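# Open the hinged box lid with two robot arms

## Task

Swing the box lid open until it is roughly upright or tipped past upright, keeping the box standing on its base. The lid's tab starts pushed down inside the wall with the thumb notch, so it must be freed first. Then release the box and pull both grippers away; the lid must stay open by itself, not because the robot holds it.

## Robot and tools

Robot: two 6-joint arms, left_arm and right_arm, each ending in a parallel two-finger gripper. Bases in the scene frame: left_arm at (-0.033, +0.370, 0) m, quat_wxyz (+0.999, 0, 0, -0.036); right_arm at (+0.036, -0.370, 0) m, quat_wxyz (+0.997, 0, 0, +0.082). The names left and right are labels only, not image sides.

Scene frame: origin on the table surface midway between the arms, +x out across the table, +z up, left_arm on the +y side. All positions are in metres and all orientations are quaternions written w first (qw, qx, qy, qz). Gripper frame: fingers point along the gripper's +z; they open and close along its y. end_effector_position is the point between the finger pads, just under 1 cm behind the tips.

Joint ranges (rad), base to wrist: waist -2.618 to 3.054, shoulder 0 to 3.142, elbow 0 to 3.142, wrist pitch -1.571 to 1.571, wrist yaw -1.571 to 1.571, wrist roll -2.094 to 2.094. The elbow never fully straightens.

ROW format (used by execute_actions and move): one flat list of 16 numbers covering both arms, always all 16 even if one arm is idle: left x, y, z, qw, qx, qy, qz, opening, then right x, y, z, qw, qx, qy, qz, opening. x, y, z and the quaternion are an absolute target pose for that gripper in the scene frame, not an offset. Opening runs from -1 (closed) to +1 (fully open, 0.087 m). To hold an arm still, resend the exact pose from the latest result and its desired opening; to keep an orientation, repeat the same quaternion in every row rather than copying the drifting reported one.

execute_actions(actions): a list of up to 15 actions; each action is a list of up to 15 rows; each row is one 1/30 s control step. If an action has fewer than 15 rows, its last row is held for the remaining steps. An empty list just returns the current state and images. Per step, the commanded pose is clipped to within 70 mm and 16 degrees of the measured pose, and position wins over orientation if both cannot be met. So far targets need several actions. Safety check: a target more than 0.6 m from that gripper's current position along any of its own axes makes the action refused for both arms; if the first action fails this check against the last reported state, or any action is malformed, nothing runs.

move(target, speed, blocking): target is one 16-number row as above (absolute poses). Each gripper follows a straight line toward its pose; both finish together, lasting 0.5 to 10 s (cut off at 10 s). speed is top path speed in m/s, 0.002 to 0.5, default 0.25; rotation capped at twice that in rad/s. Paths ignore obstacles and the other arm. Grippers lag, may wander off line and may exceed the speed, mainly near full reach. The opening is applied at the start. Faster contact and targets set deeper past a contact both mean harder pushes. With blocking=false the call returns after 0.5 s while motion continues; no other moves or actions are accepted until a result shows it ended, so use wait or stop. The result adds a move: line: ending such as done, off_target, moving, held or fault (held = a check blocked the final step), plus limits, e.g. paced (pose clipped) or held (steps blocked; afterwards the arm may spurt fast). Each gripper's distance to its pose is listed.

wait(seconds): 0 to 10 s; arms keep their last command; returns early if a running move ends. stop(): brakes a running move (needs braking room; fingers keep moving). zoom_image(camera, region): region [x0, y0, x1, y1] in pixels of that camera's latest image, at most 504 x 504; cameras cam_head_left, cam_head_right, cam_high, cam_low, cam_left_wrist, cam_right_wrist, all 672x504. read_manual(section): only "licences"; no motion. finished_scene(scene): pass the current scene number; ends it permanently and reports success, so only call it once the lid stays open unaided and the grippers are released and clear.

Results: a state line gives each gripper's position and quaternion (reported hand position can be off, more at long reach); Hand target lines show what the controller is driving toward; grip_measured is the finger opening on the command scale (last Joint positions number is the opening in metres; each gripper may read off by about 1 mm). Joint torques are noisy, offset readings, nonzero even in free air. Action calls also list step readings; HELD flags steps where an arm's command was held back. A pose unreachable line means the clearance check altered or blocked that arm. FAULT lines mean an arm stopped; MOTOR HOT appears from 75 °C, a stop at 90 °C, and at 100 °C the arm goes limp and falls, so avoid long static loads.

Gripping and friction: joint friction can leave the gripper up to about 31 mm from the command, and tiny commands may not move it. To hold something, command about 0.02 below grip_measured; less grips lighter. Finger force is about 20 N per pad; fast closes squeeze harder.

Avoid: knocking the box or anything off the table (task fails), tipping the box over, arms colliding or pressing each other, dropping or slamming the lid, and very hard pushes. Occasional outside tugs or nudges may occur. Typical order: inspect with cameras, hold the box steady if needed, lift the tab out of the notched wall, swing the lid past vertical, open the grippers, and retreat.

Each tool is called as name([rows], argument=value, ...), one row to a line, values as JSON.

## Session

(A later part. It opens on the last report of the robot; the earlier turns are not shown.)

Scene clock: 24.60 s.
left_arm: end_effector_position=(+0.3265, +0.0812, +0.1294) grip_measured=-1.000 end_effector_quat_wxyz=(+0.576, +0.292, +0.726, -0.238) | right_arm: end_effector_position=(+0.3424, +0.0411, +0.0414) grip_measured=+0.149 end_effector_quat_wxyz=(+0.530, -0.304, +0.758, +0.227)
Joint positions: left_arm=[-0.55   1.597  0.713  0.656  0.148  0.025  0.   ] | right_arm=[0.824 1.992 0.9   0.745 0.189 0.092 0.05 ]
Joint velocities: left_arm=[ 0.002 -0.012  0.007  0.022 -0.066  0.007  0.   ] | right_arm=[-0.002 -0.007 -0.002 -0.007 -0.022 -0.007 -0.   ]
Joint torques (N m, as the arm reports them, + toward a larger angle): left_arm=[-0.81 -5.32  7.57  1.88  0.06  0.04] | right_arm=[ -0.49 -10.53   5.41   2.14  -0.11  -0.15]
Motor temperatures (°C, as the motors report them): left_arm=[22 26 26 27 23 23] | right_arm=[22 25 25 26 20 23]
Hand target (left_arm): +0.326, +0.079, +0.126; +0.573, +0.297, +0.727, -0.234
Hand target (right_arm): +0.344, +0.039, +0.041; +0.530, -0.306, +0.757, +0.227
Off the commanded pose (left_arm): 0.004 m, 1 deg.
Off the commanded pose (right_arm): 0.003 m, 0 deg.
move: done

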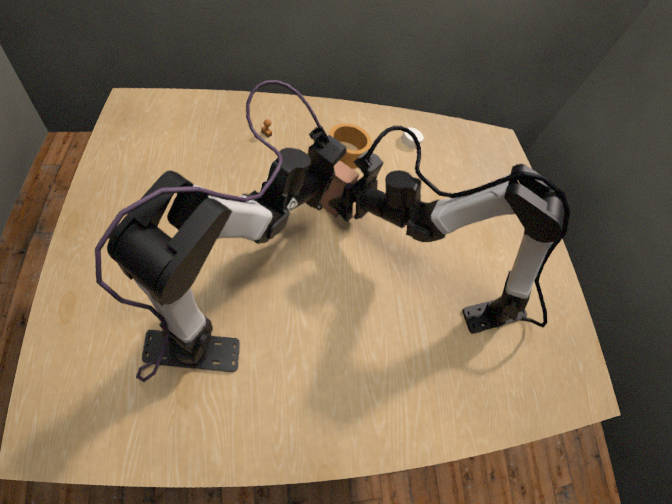

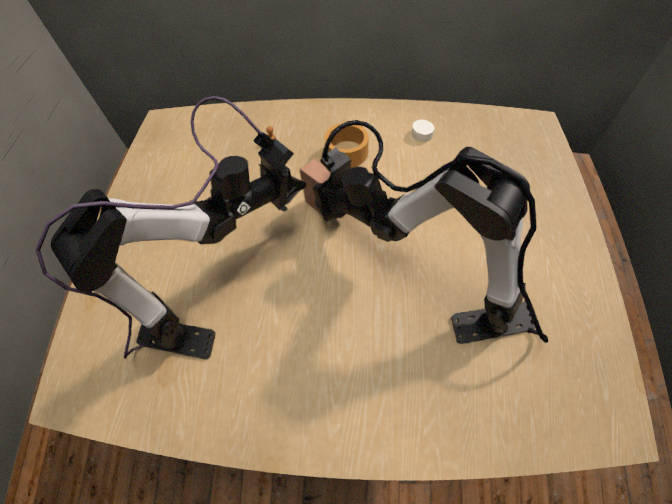

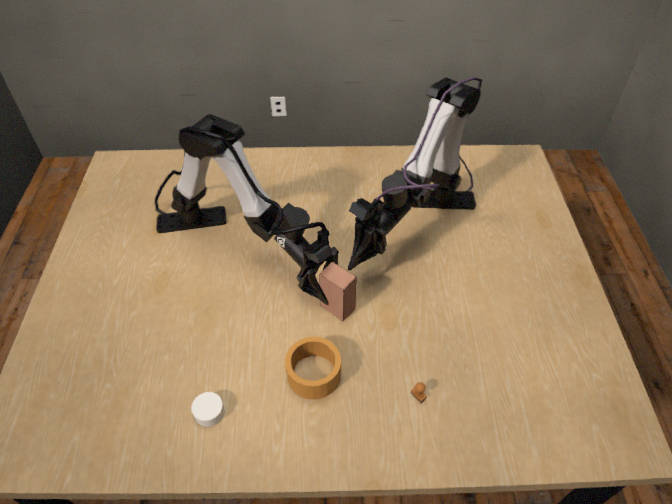

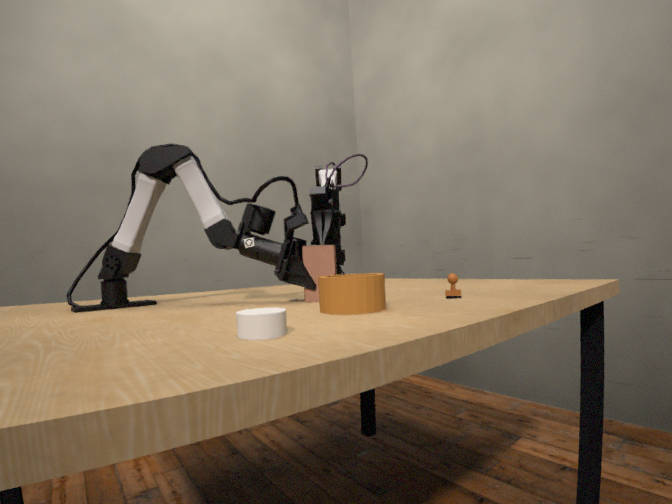

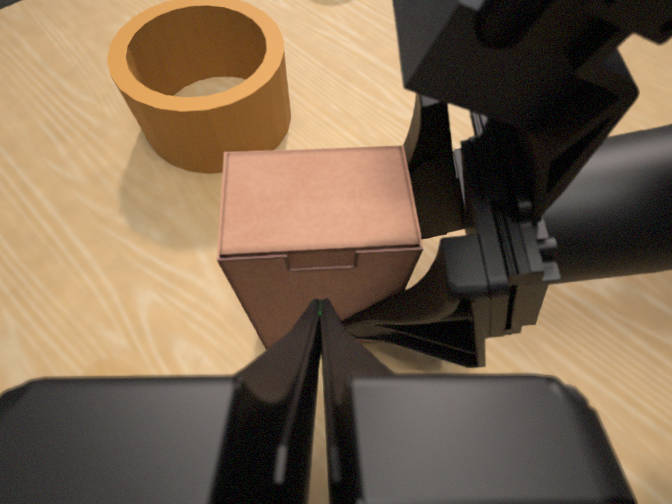

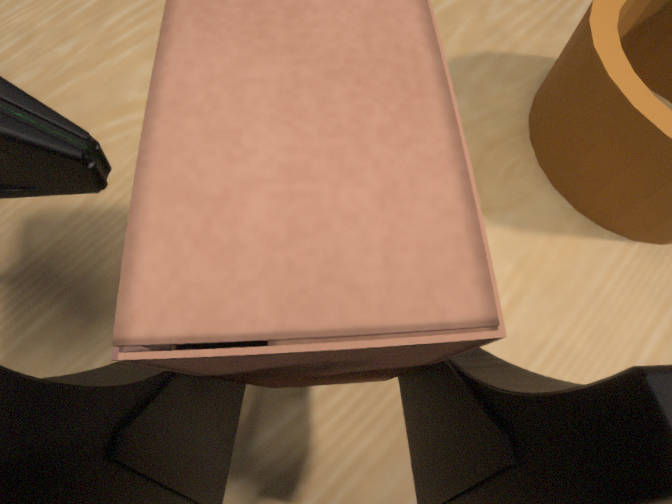

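move(target=[0.328,0.0795,0.139,0.588,0.291,0.716,-0.241,-1, 0.344,0.039,0.0415,0.530,-0.306,0.757,0.227,0.04], speed=0.015)

Scene clock: 26.03 s.
left_arm: end_effector_position=(+0.3267, +0.0812, +0.1297) grip_measured=-1.000 end_effector_quat_wxyz=(+0.576, +0.292, +0.725, -0.238) | right_arm: end_effector_position=(+0.3423, +0.0412, +0.0414) grip_measured=+0.149 end_effector_quat_wxyz=(+0.530, -0.304, +0.758, +0.227)
Joint positions: left_arm=[-0.55   1.597  0.713  0.657  0.148  0.025  0.   ] | right_arm=[0.824 1.992 0.9   0.745 0.189 0.091 0.05 ]
Joint velocities: left_arm=[-0.012  0.002 -0.002  0.066  0.051  0.022  0.   ] | right_arm=[-0.017 -0.007  0.002  0.037  0.081 -0.022 -0.001]
Joint torques (N m, as the arm reports them, + toward a larger angle): left_arm=[-0.12 -6.63  7.33  2.1   0.13 -0.02] | right_arm=[ -0.58 -10.55   5.48   2.16  -0.11  -0.15]
Motor temperatures (°C, as the motors report them): left_arm=[22 26 27 27 23 23] | right_arm=[22 25 25 26 20 23]
Hand target (left_arm): +0.328, +0.080, +0.139; +0.588, +0.291, +0.716, -0.241
Hand target (right_arm): +0.344, +0.039, +0.041; +0.530, -0.306, +0.757, +0.227
Off the commanded pose (left_arm): 0.010 m, 2 deg.
Off the commanded pose (right_arm): 0.003 m, 0 deg.
move: done

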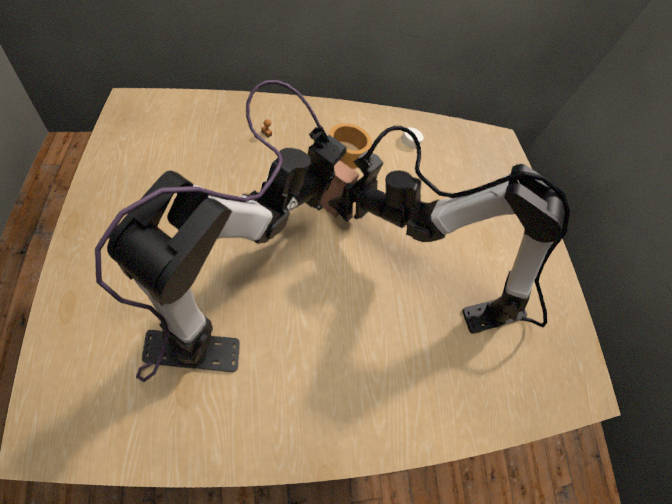

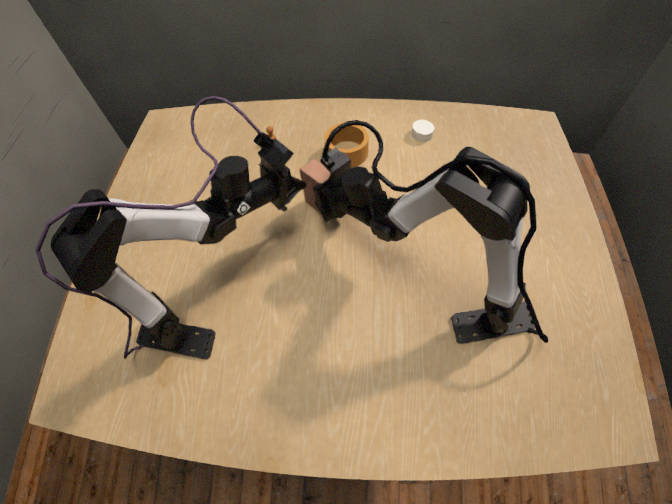

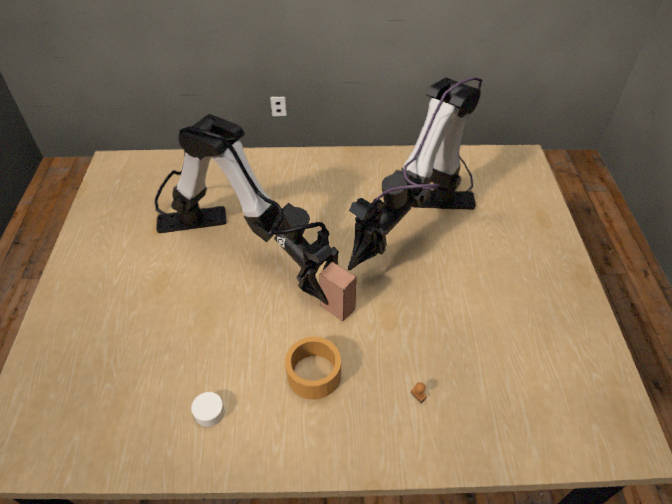

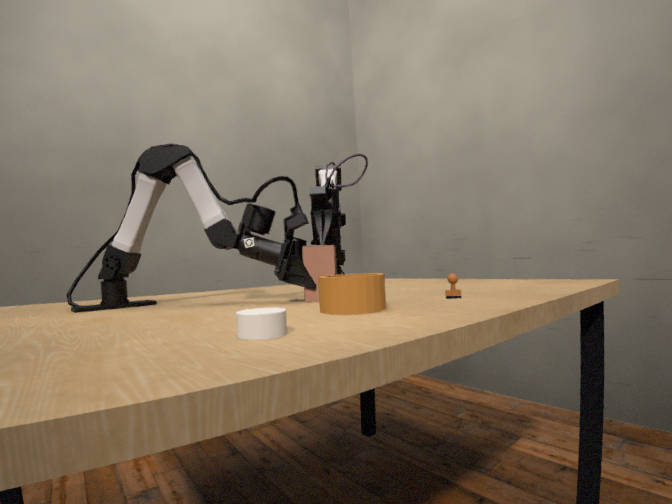

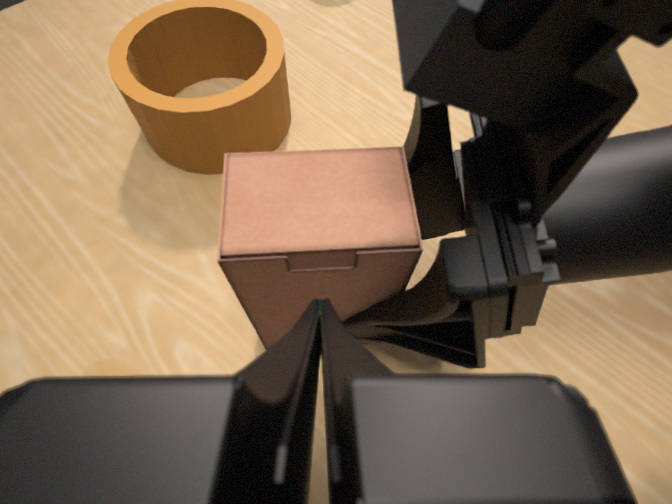

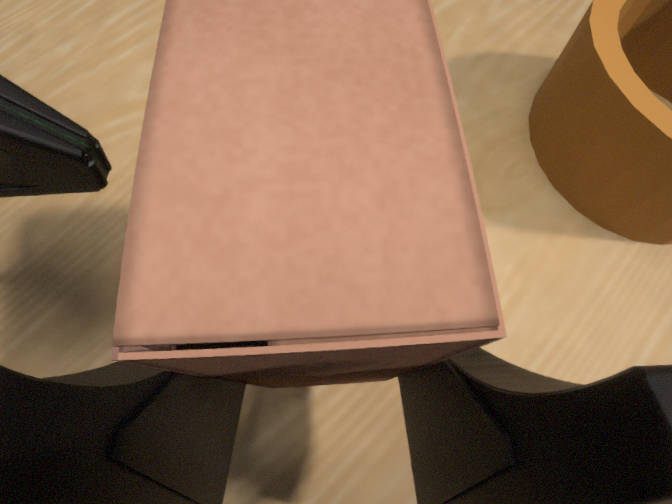

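Upward deadband is about 10 mm; add 5 more.

move(target=[0.329,0.0787,0.144,0.595,0.288,0.710,-0.244,-1, 0.344,0.039,0.0415,0.530,-0.306,0.757,0.227,0.04], speed=0.01)

Scene clock: 28.83 s.
left_arm: end_effector_position=(+0.3282, +0.0801, +0.1344) grip_measured=-1.000 end_effector_quat_wxyz=(+0.584, +0.290, +0.719, -0.240) | right_arm: end_effector_position=(+0.3423, +0.0412, +0.0414) grip_measured=+0.149 end_effector_quat_wxyz=(+0.530, -0.304, +0.758, +0.227)
Joint positions: left_arm=[-0.55   1.597  0.713  0.677  0.148  0.025  0.   ] | right_arm=[0.824 1.992 0.9   0.745 0.189 0.091 0.05 ]
Joint velocities: left_arm=[-0.007 -0.007 -0.002  0.007 -0.007 -0.007  0.   ] | right_arm=[-0.017 -0.002 -0.002  0.007  0.037  0.007 -0.001]
Joint torques (N m, as the arm reports them, + toward a larger angle): left_arm=[-0.08 -6.8   7.23  2.11  0.14 -0.05] | right_arm=[ -0.46 -10.57   5.42   2.15  -0.12  -0.17]
Motor temperatures (°C, as the motors report them): left_arm=[22 27 27 27 23 23] | right_arm=[22 26 25 26 20 23]
Hand target (left_arm): +0.329, +0.079, +0.144; +0.595, +0.288, +0.710, -0.244
Hand target (right_arm): +0.344, +0.039, +0.041; +0.530, -0.306, +0.757, +0.227
Off the commanded pose (left_arm): 0.010 m, 2 deg.
Off the commanded pose (right_arm): 0.003 m, 0 deg.
move: done

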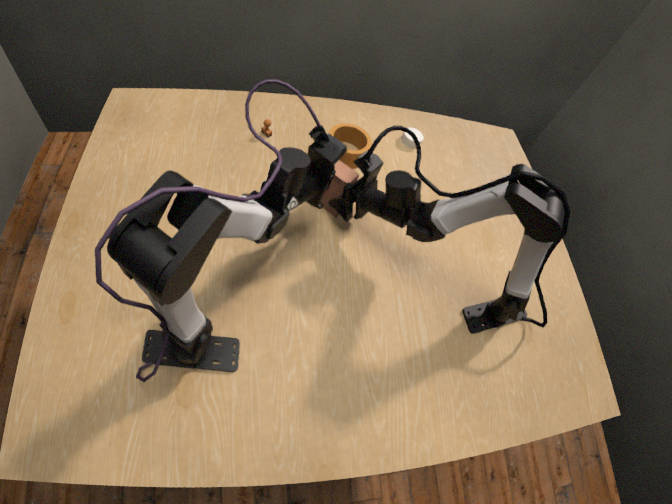

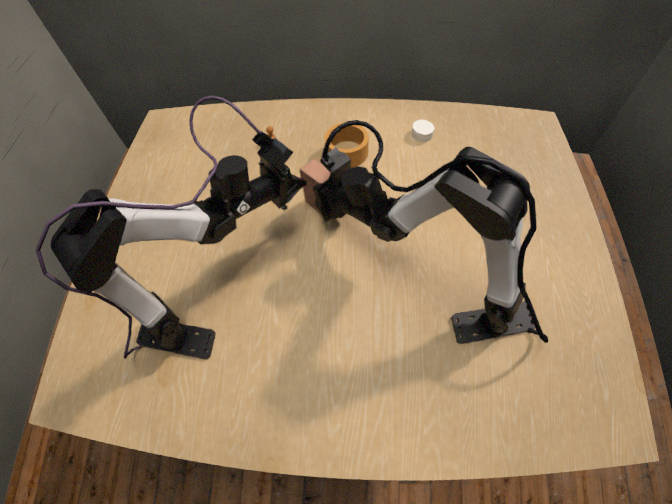

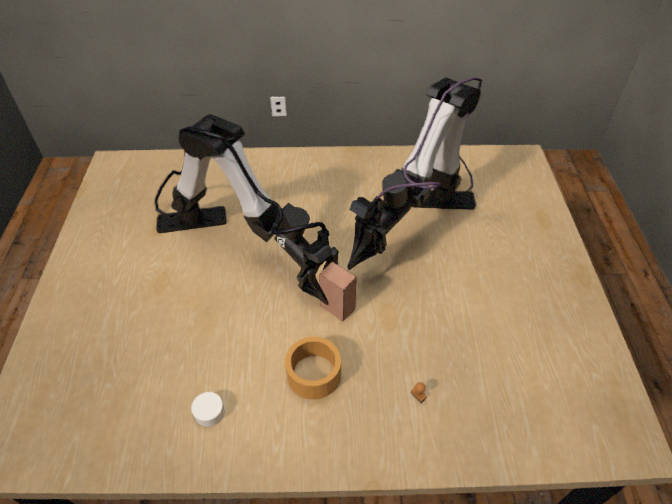

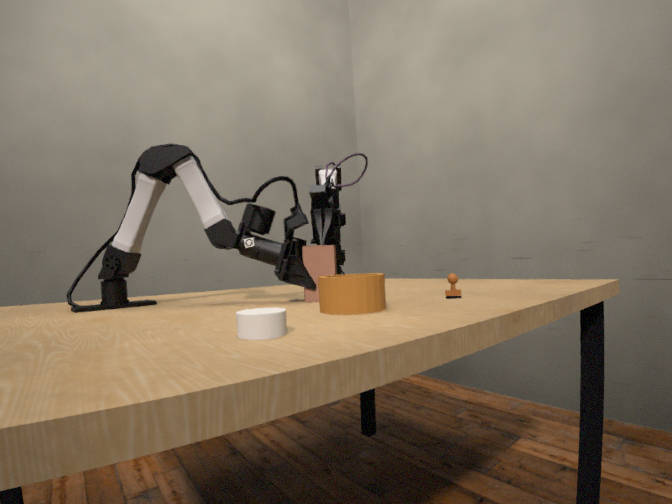

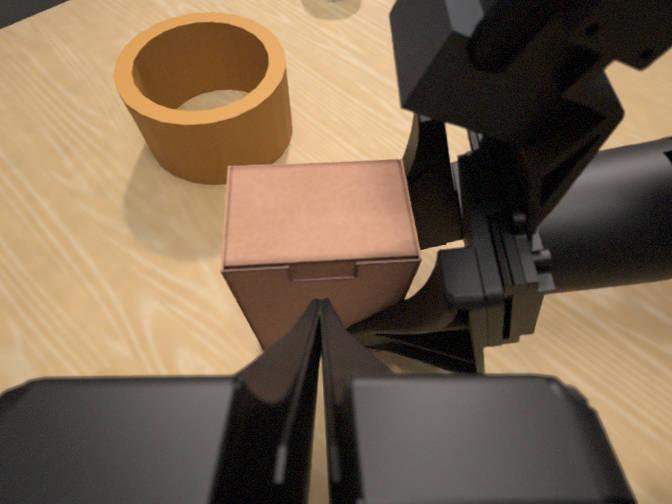

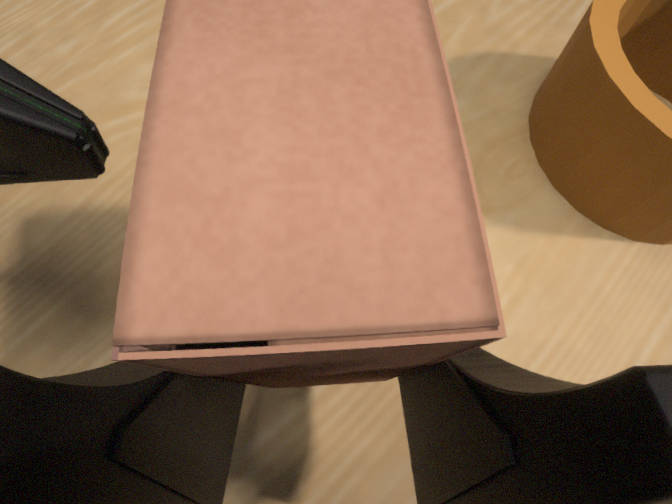

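z≈0.134. Press the box in, then lift.

move(target=[0.329,0.0787,0.144,0.595,0.288,0.710,-0.244,-1, 0.325,0.054,0.0415,0.530,-0.306,0.757,0.227,0.04], speed=0.012)

move(target=[0.333,0.075,0.162,0.622,0.278,0.686,-0.254,-1, 0.325,0.054,0.0415,0.530,-0.306,0.757,0.227,0.04], speed=0.012)

Scene clock: 30.97 s.
left_arm: end_effector_position=(+0.3282, +0.0801, +0.1344) grip_measured=-1.000 end_effector_quat_wxyz=(+0.584, +0.290, +0.719, -0.240) | right_arm: end_effector_position=(+0.3312, +0.0478, +0.0420) grip_measured=+0.149 end_effector_quat_wxyz=(+0.535, -0.300, +0.758, +0.220)
Joint positions: left_arm=[-0.55   1.597  0.713  0.677  0.148  0.025  0.   ] | right_arm=[0.868 1.992 0.9   0.744 0.249 0.103 0.05 ]
Joint velocities: left_arm=[ 0.002 -0.012 -0.012  0.022  0.051 -0.007  0.   ] | right_arm=[-0.017 -0.002 -0.032  0.037  0.007  0.022 -0.   ]
Joint torques (N m, as the arm reports them, + toward a larger angle): left_arm=[-0.08 -6.79  7.23  2.1   0.13 -0.05] | right_arm=[  1.02 -10.07   6.35   2.02  -0.1   -0.06]
Motor temperatures (°C, as the motors report them): left_arm=[22 27 27 27 23 23] | right_arm=[22 26 25 26 20 23]
Hand target (left_arm): +0.329, +0.079, +0.144; +0.595, +0.288, +0.710, -0.244
Hand target (right_arm): +0.325, +0.054, +0.042; +0.531, -0.306, +0.757, +0.227
Off the commanded pose (left_arm): 0.010 m, 2 deg.
Off the commanded pose (right_arm): 0.009 m, 1 deg.
move: done

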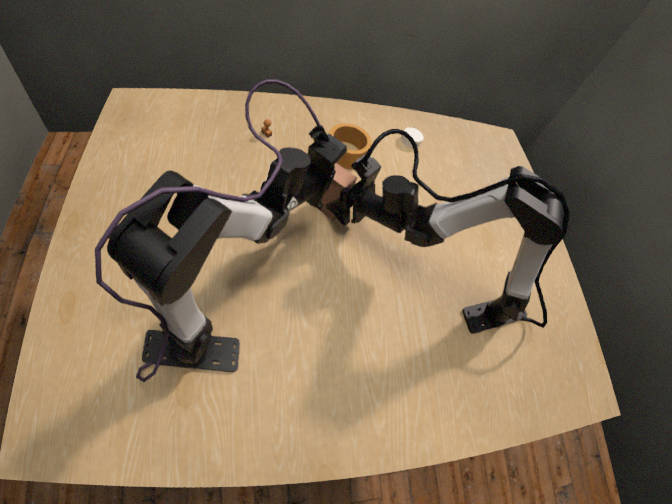

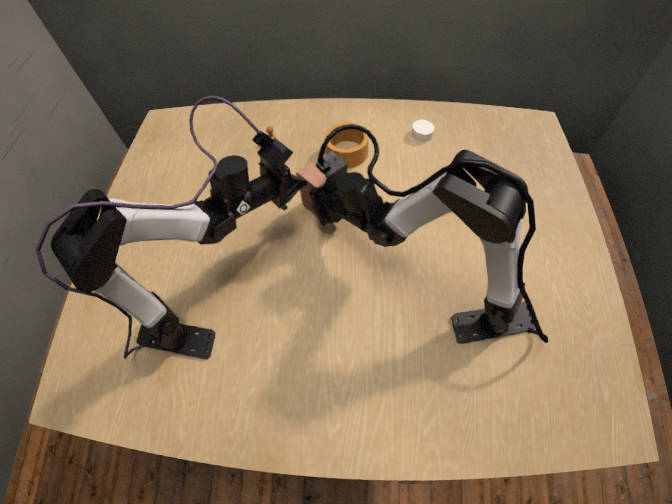

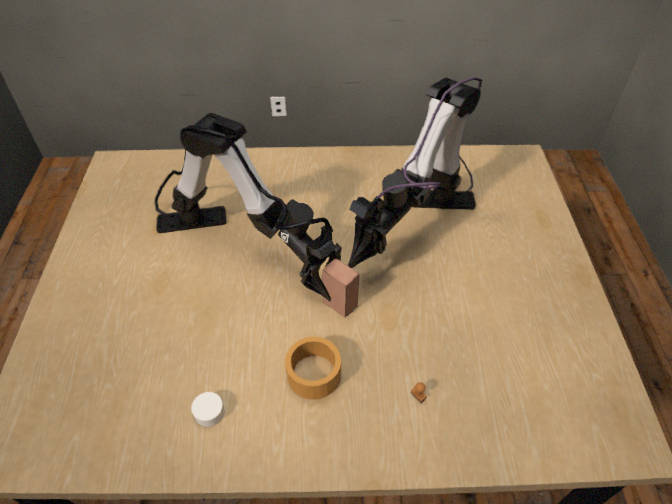

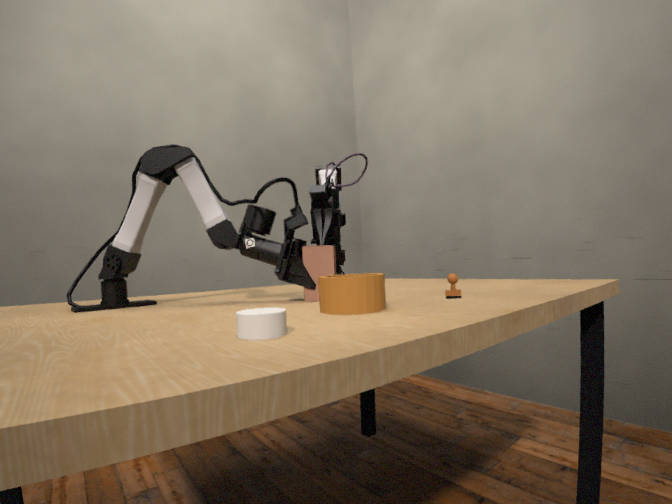

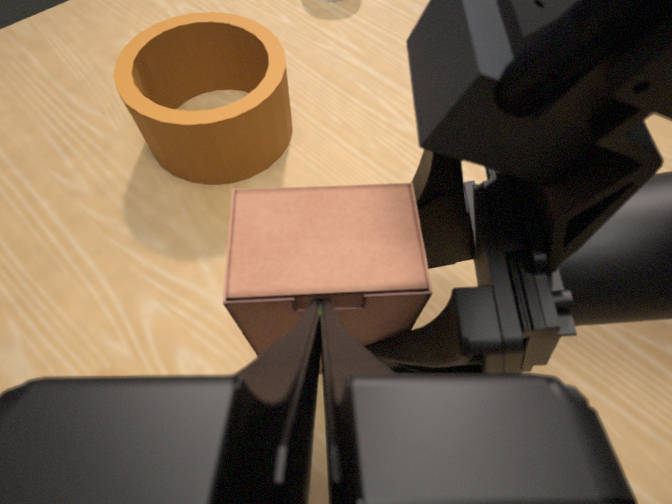

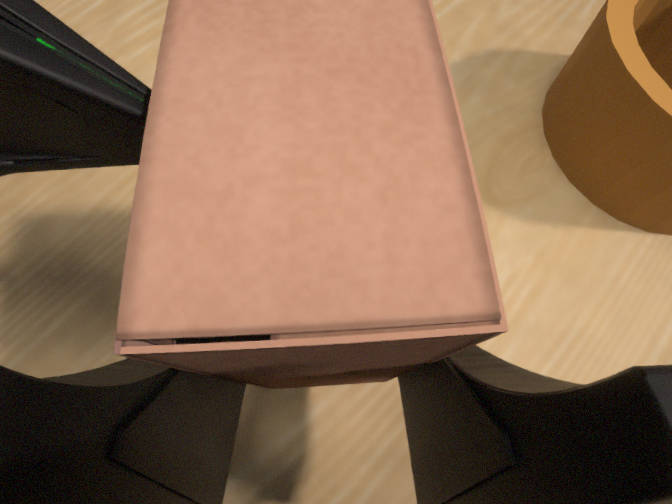

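Scene clock: 35.70 s.
left_arm: end_effector_position=(+0.3326, +0.0768, +0.1500) grip_measured=-1.000 end_effector_quat_wxyz=(+0.608, +0.285, +0.699, -0.246) | right_arm: end_effector_position=(+0.3331, +0.0460, +0.0422) grip_measured=+0.149 end_effector_quat_wxyz=(+0.537, -0.293, +0.761, +0.216)
Joint positions: left_arm=[-0.55   1.597  0.713  0.743  0.148  0.023  0.   ] | right_arm=[0.868 1.992 0.9   0.744 0.266 0.111 0.05 ]
Joint velocities: left_arm=[-0.012 -0.017  0.007  0.037 -0.037 -0.022  0.   ] | right_arm=[-0.002 -0.007  0.002 -0.081 -0.022  0.007  0.001]
Joint torques (N m, as the arm reports them, + toward a larger angle): left_arm=[-0.12 -6.79  6.99  2.22  0.13 -0.12] | right_arm=[  1.11 -10.09   6.31   2.03  -0.25  -0.11]
Motor temperatures (°C, as the motors report them): left_arm=[22 27 27 28 23 23] | right_arm=[22 27 25 26 20 23]
Hand target (left_arm): +0.333, +0.075, +0.162; +0.622, +0.279, +0.686, -0.254
Hand target (right_arm): +0.325, +0.054, +0.042; +0.530, -0.306, +0.757, +0.227
Off the commanded pose (left_arm): 0.012 m, 2 deg.
Off the commanded pose (right_arm): 0.011 m, 2 deg.
move: off_target (left_arm, right_arm)

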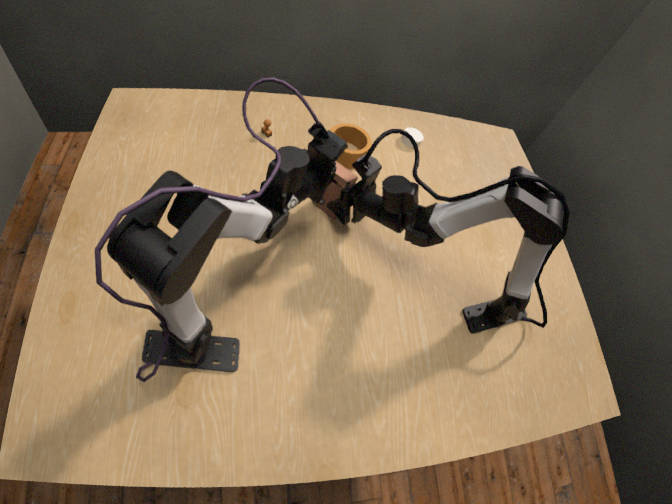

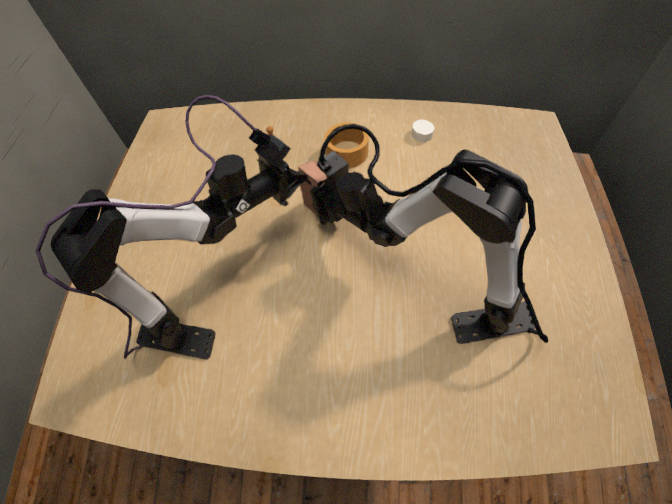

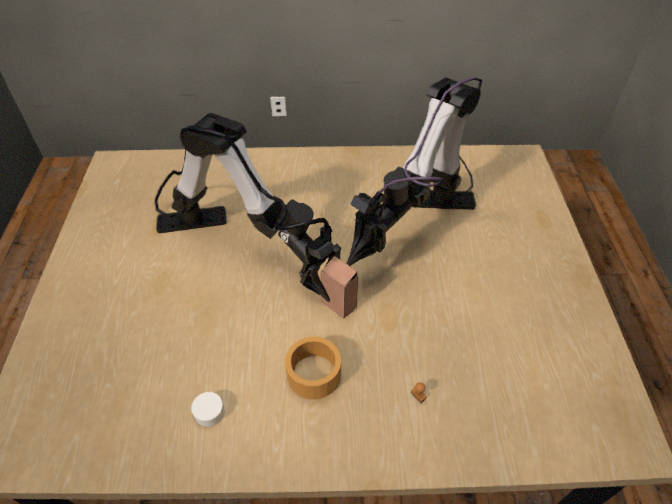

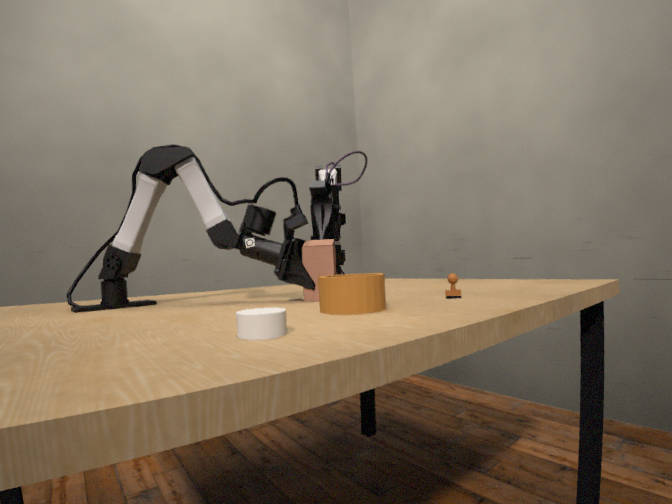

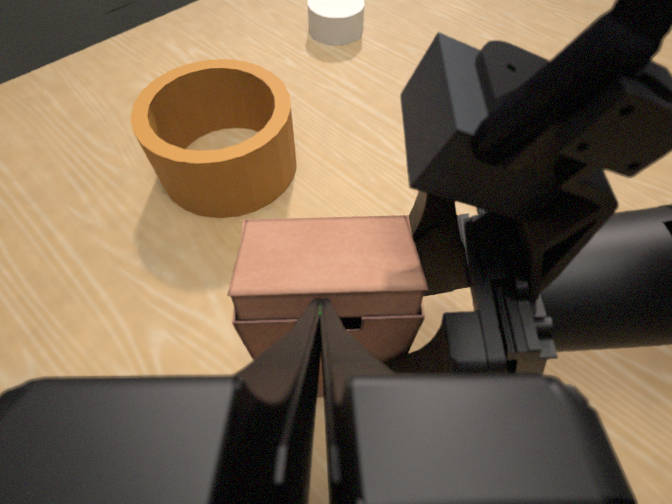

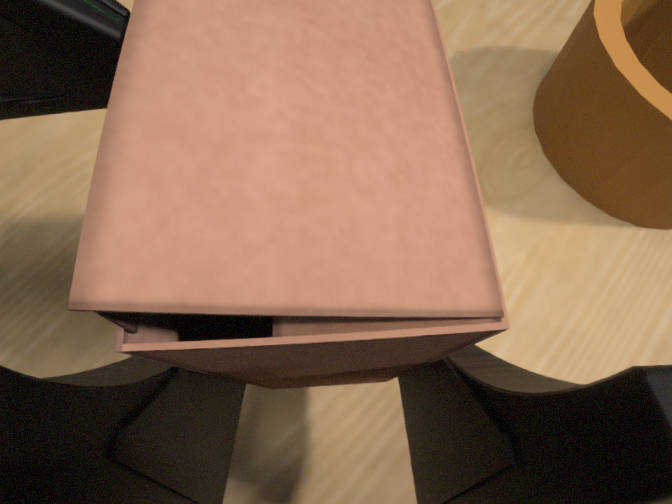

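move(target=[0.337,0.072,0.181,0.643,0.272,0.666,-0.263,-1, 0.325,0.054,0.0415,0.530,-0.306,0.757,0.227,0.04], speed=0.015)

Scene clock: 39.47 s.
left_arm: end_effector_position=(+0.3356, +0.0743, +0.1635) grip_measured=-1.000 end_effector_quat_wxyz=(+0.628, +0.278, +0.682, -0.253) | right_arm: end_effector_position=(+0.3333, +0.0457, +0.0422) grip_measured=+0.149 end_effector_quat_wxyz=(+0.538, -0.292, +0.761, +0.215)
Joint positions: left_arm=[-0.55   1.597  0.713  0.799  0.148  0.016  0.   ] | right_arm=[0.868 1.992 0.9   0.744 0.268 0.111 0.05 ]
Joint velocities: left_arm=[-0.037  0.002  0.007 -0.095  0.051 -0.007  0.   ] | right_arm=[ 0.002 -0.007 -0.012  0.007 -0.11  -0.007 -0.   ]
Joint torques (N m, as the arm reports them, + toward a larger angle): left_arm=[ 0.15 -7.14  7.89  2.12  0.2  -0.11] | right_arm=[  1.06 -10.19   6.32   2.03  -0.32  -0.11]
Motor temperatures (°C, as the motors report them): left_arm=[22 28 27 28 23 23] | right_arm=[22 27 26 27 20 23]
Hand target (left_arm): +0.337, +0.072, +0.181; +0.643, +0.273, +0.666, -0.263
Hand target (right_arm): +0.325, +0.054, +0.042; +0.530, -0.306, +0.757, +0.227
Off the commanded pose (left_arm): 0.018 m, 3 deg.
Off the commanded pose (right_arm): 0.012 m, 2 deg.
move: off_target (left_arm, right_arm)

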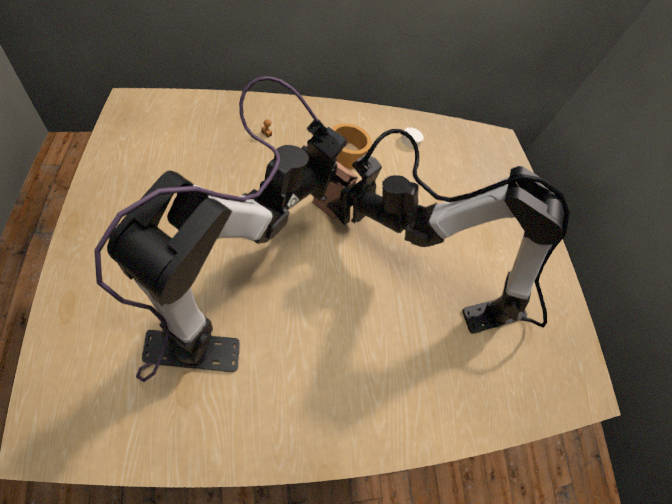

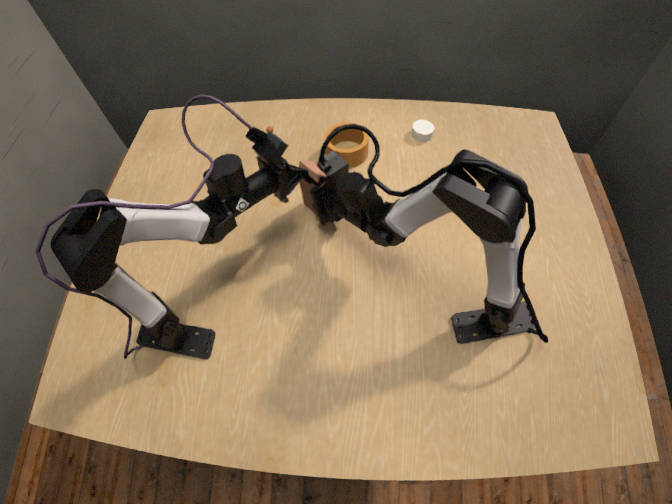

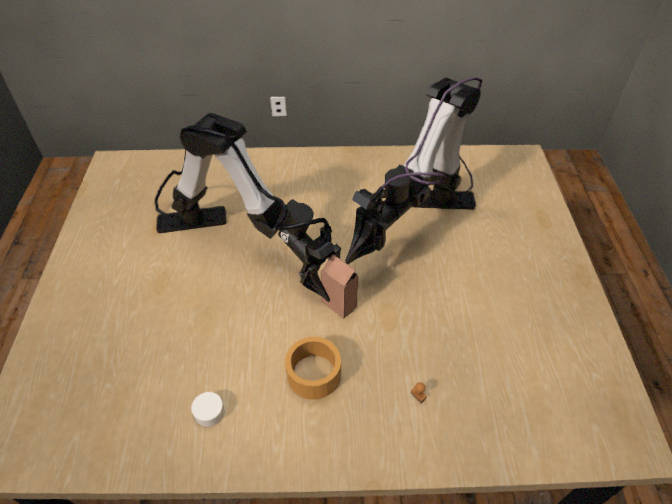

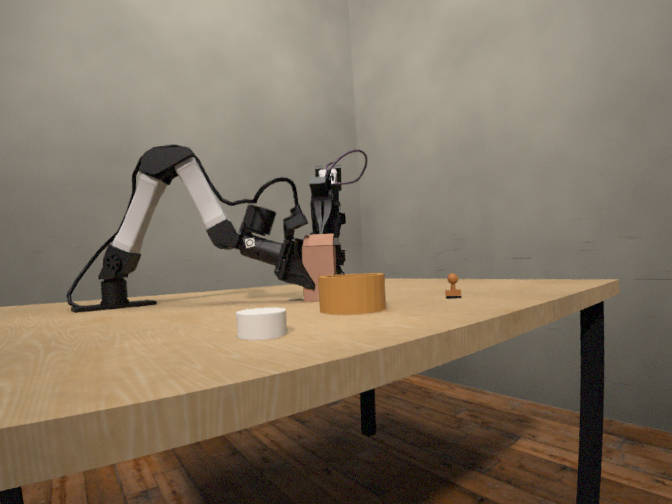

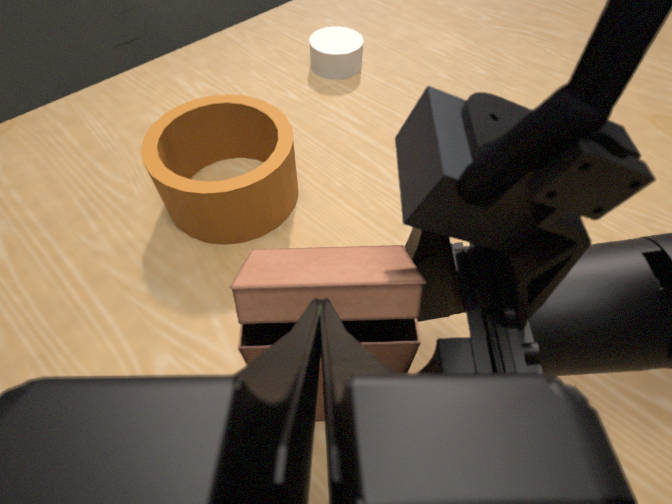

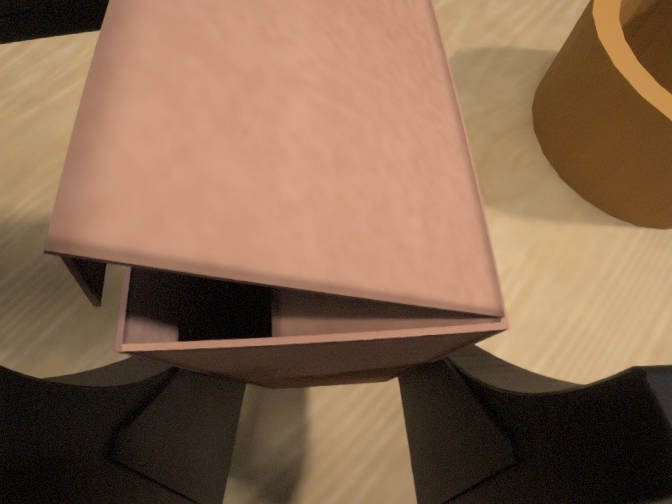

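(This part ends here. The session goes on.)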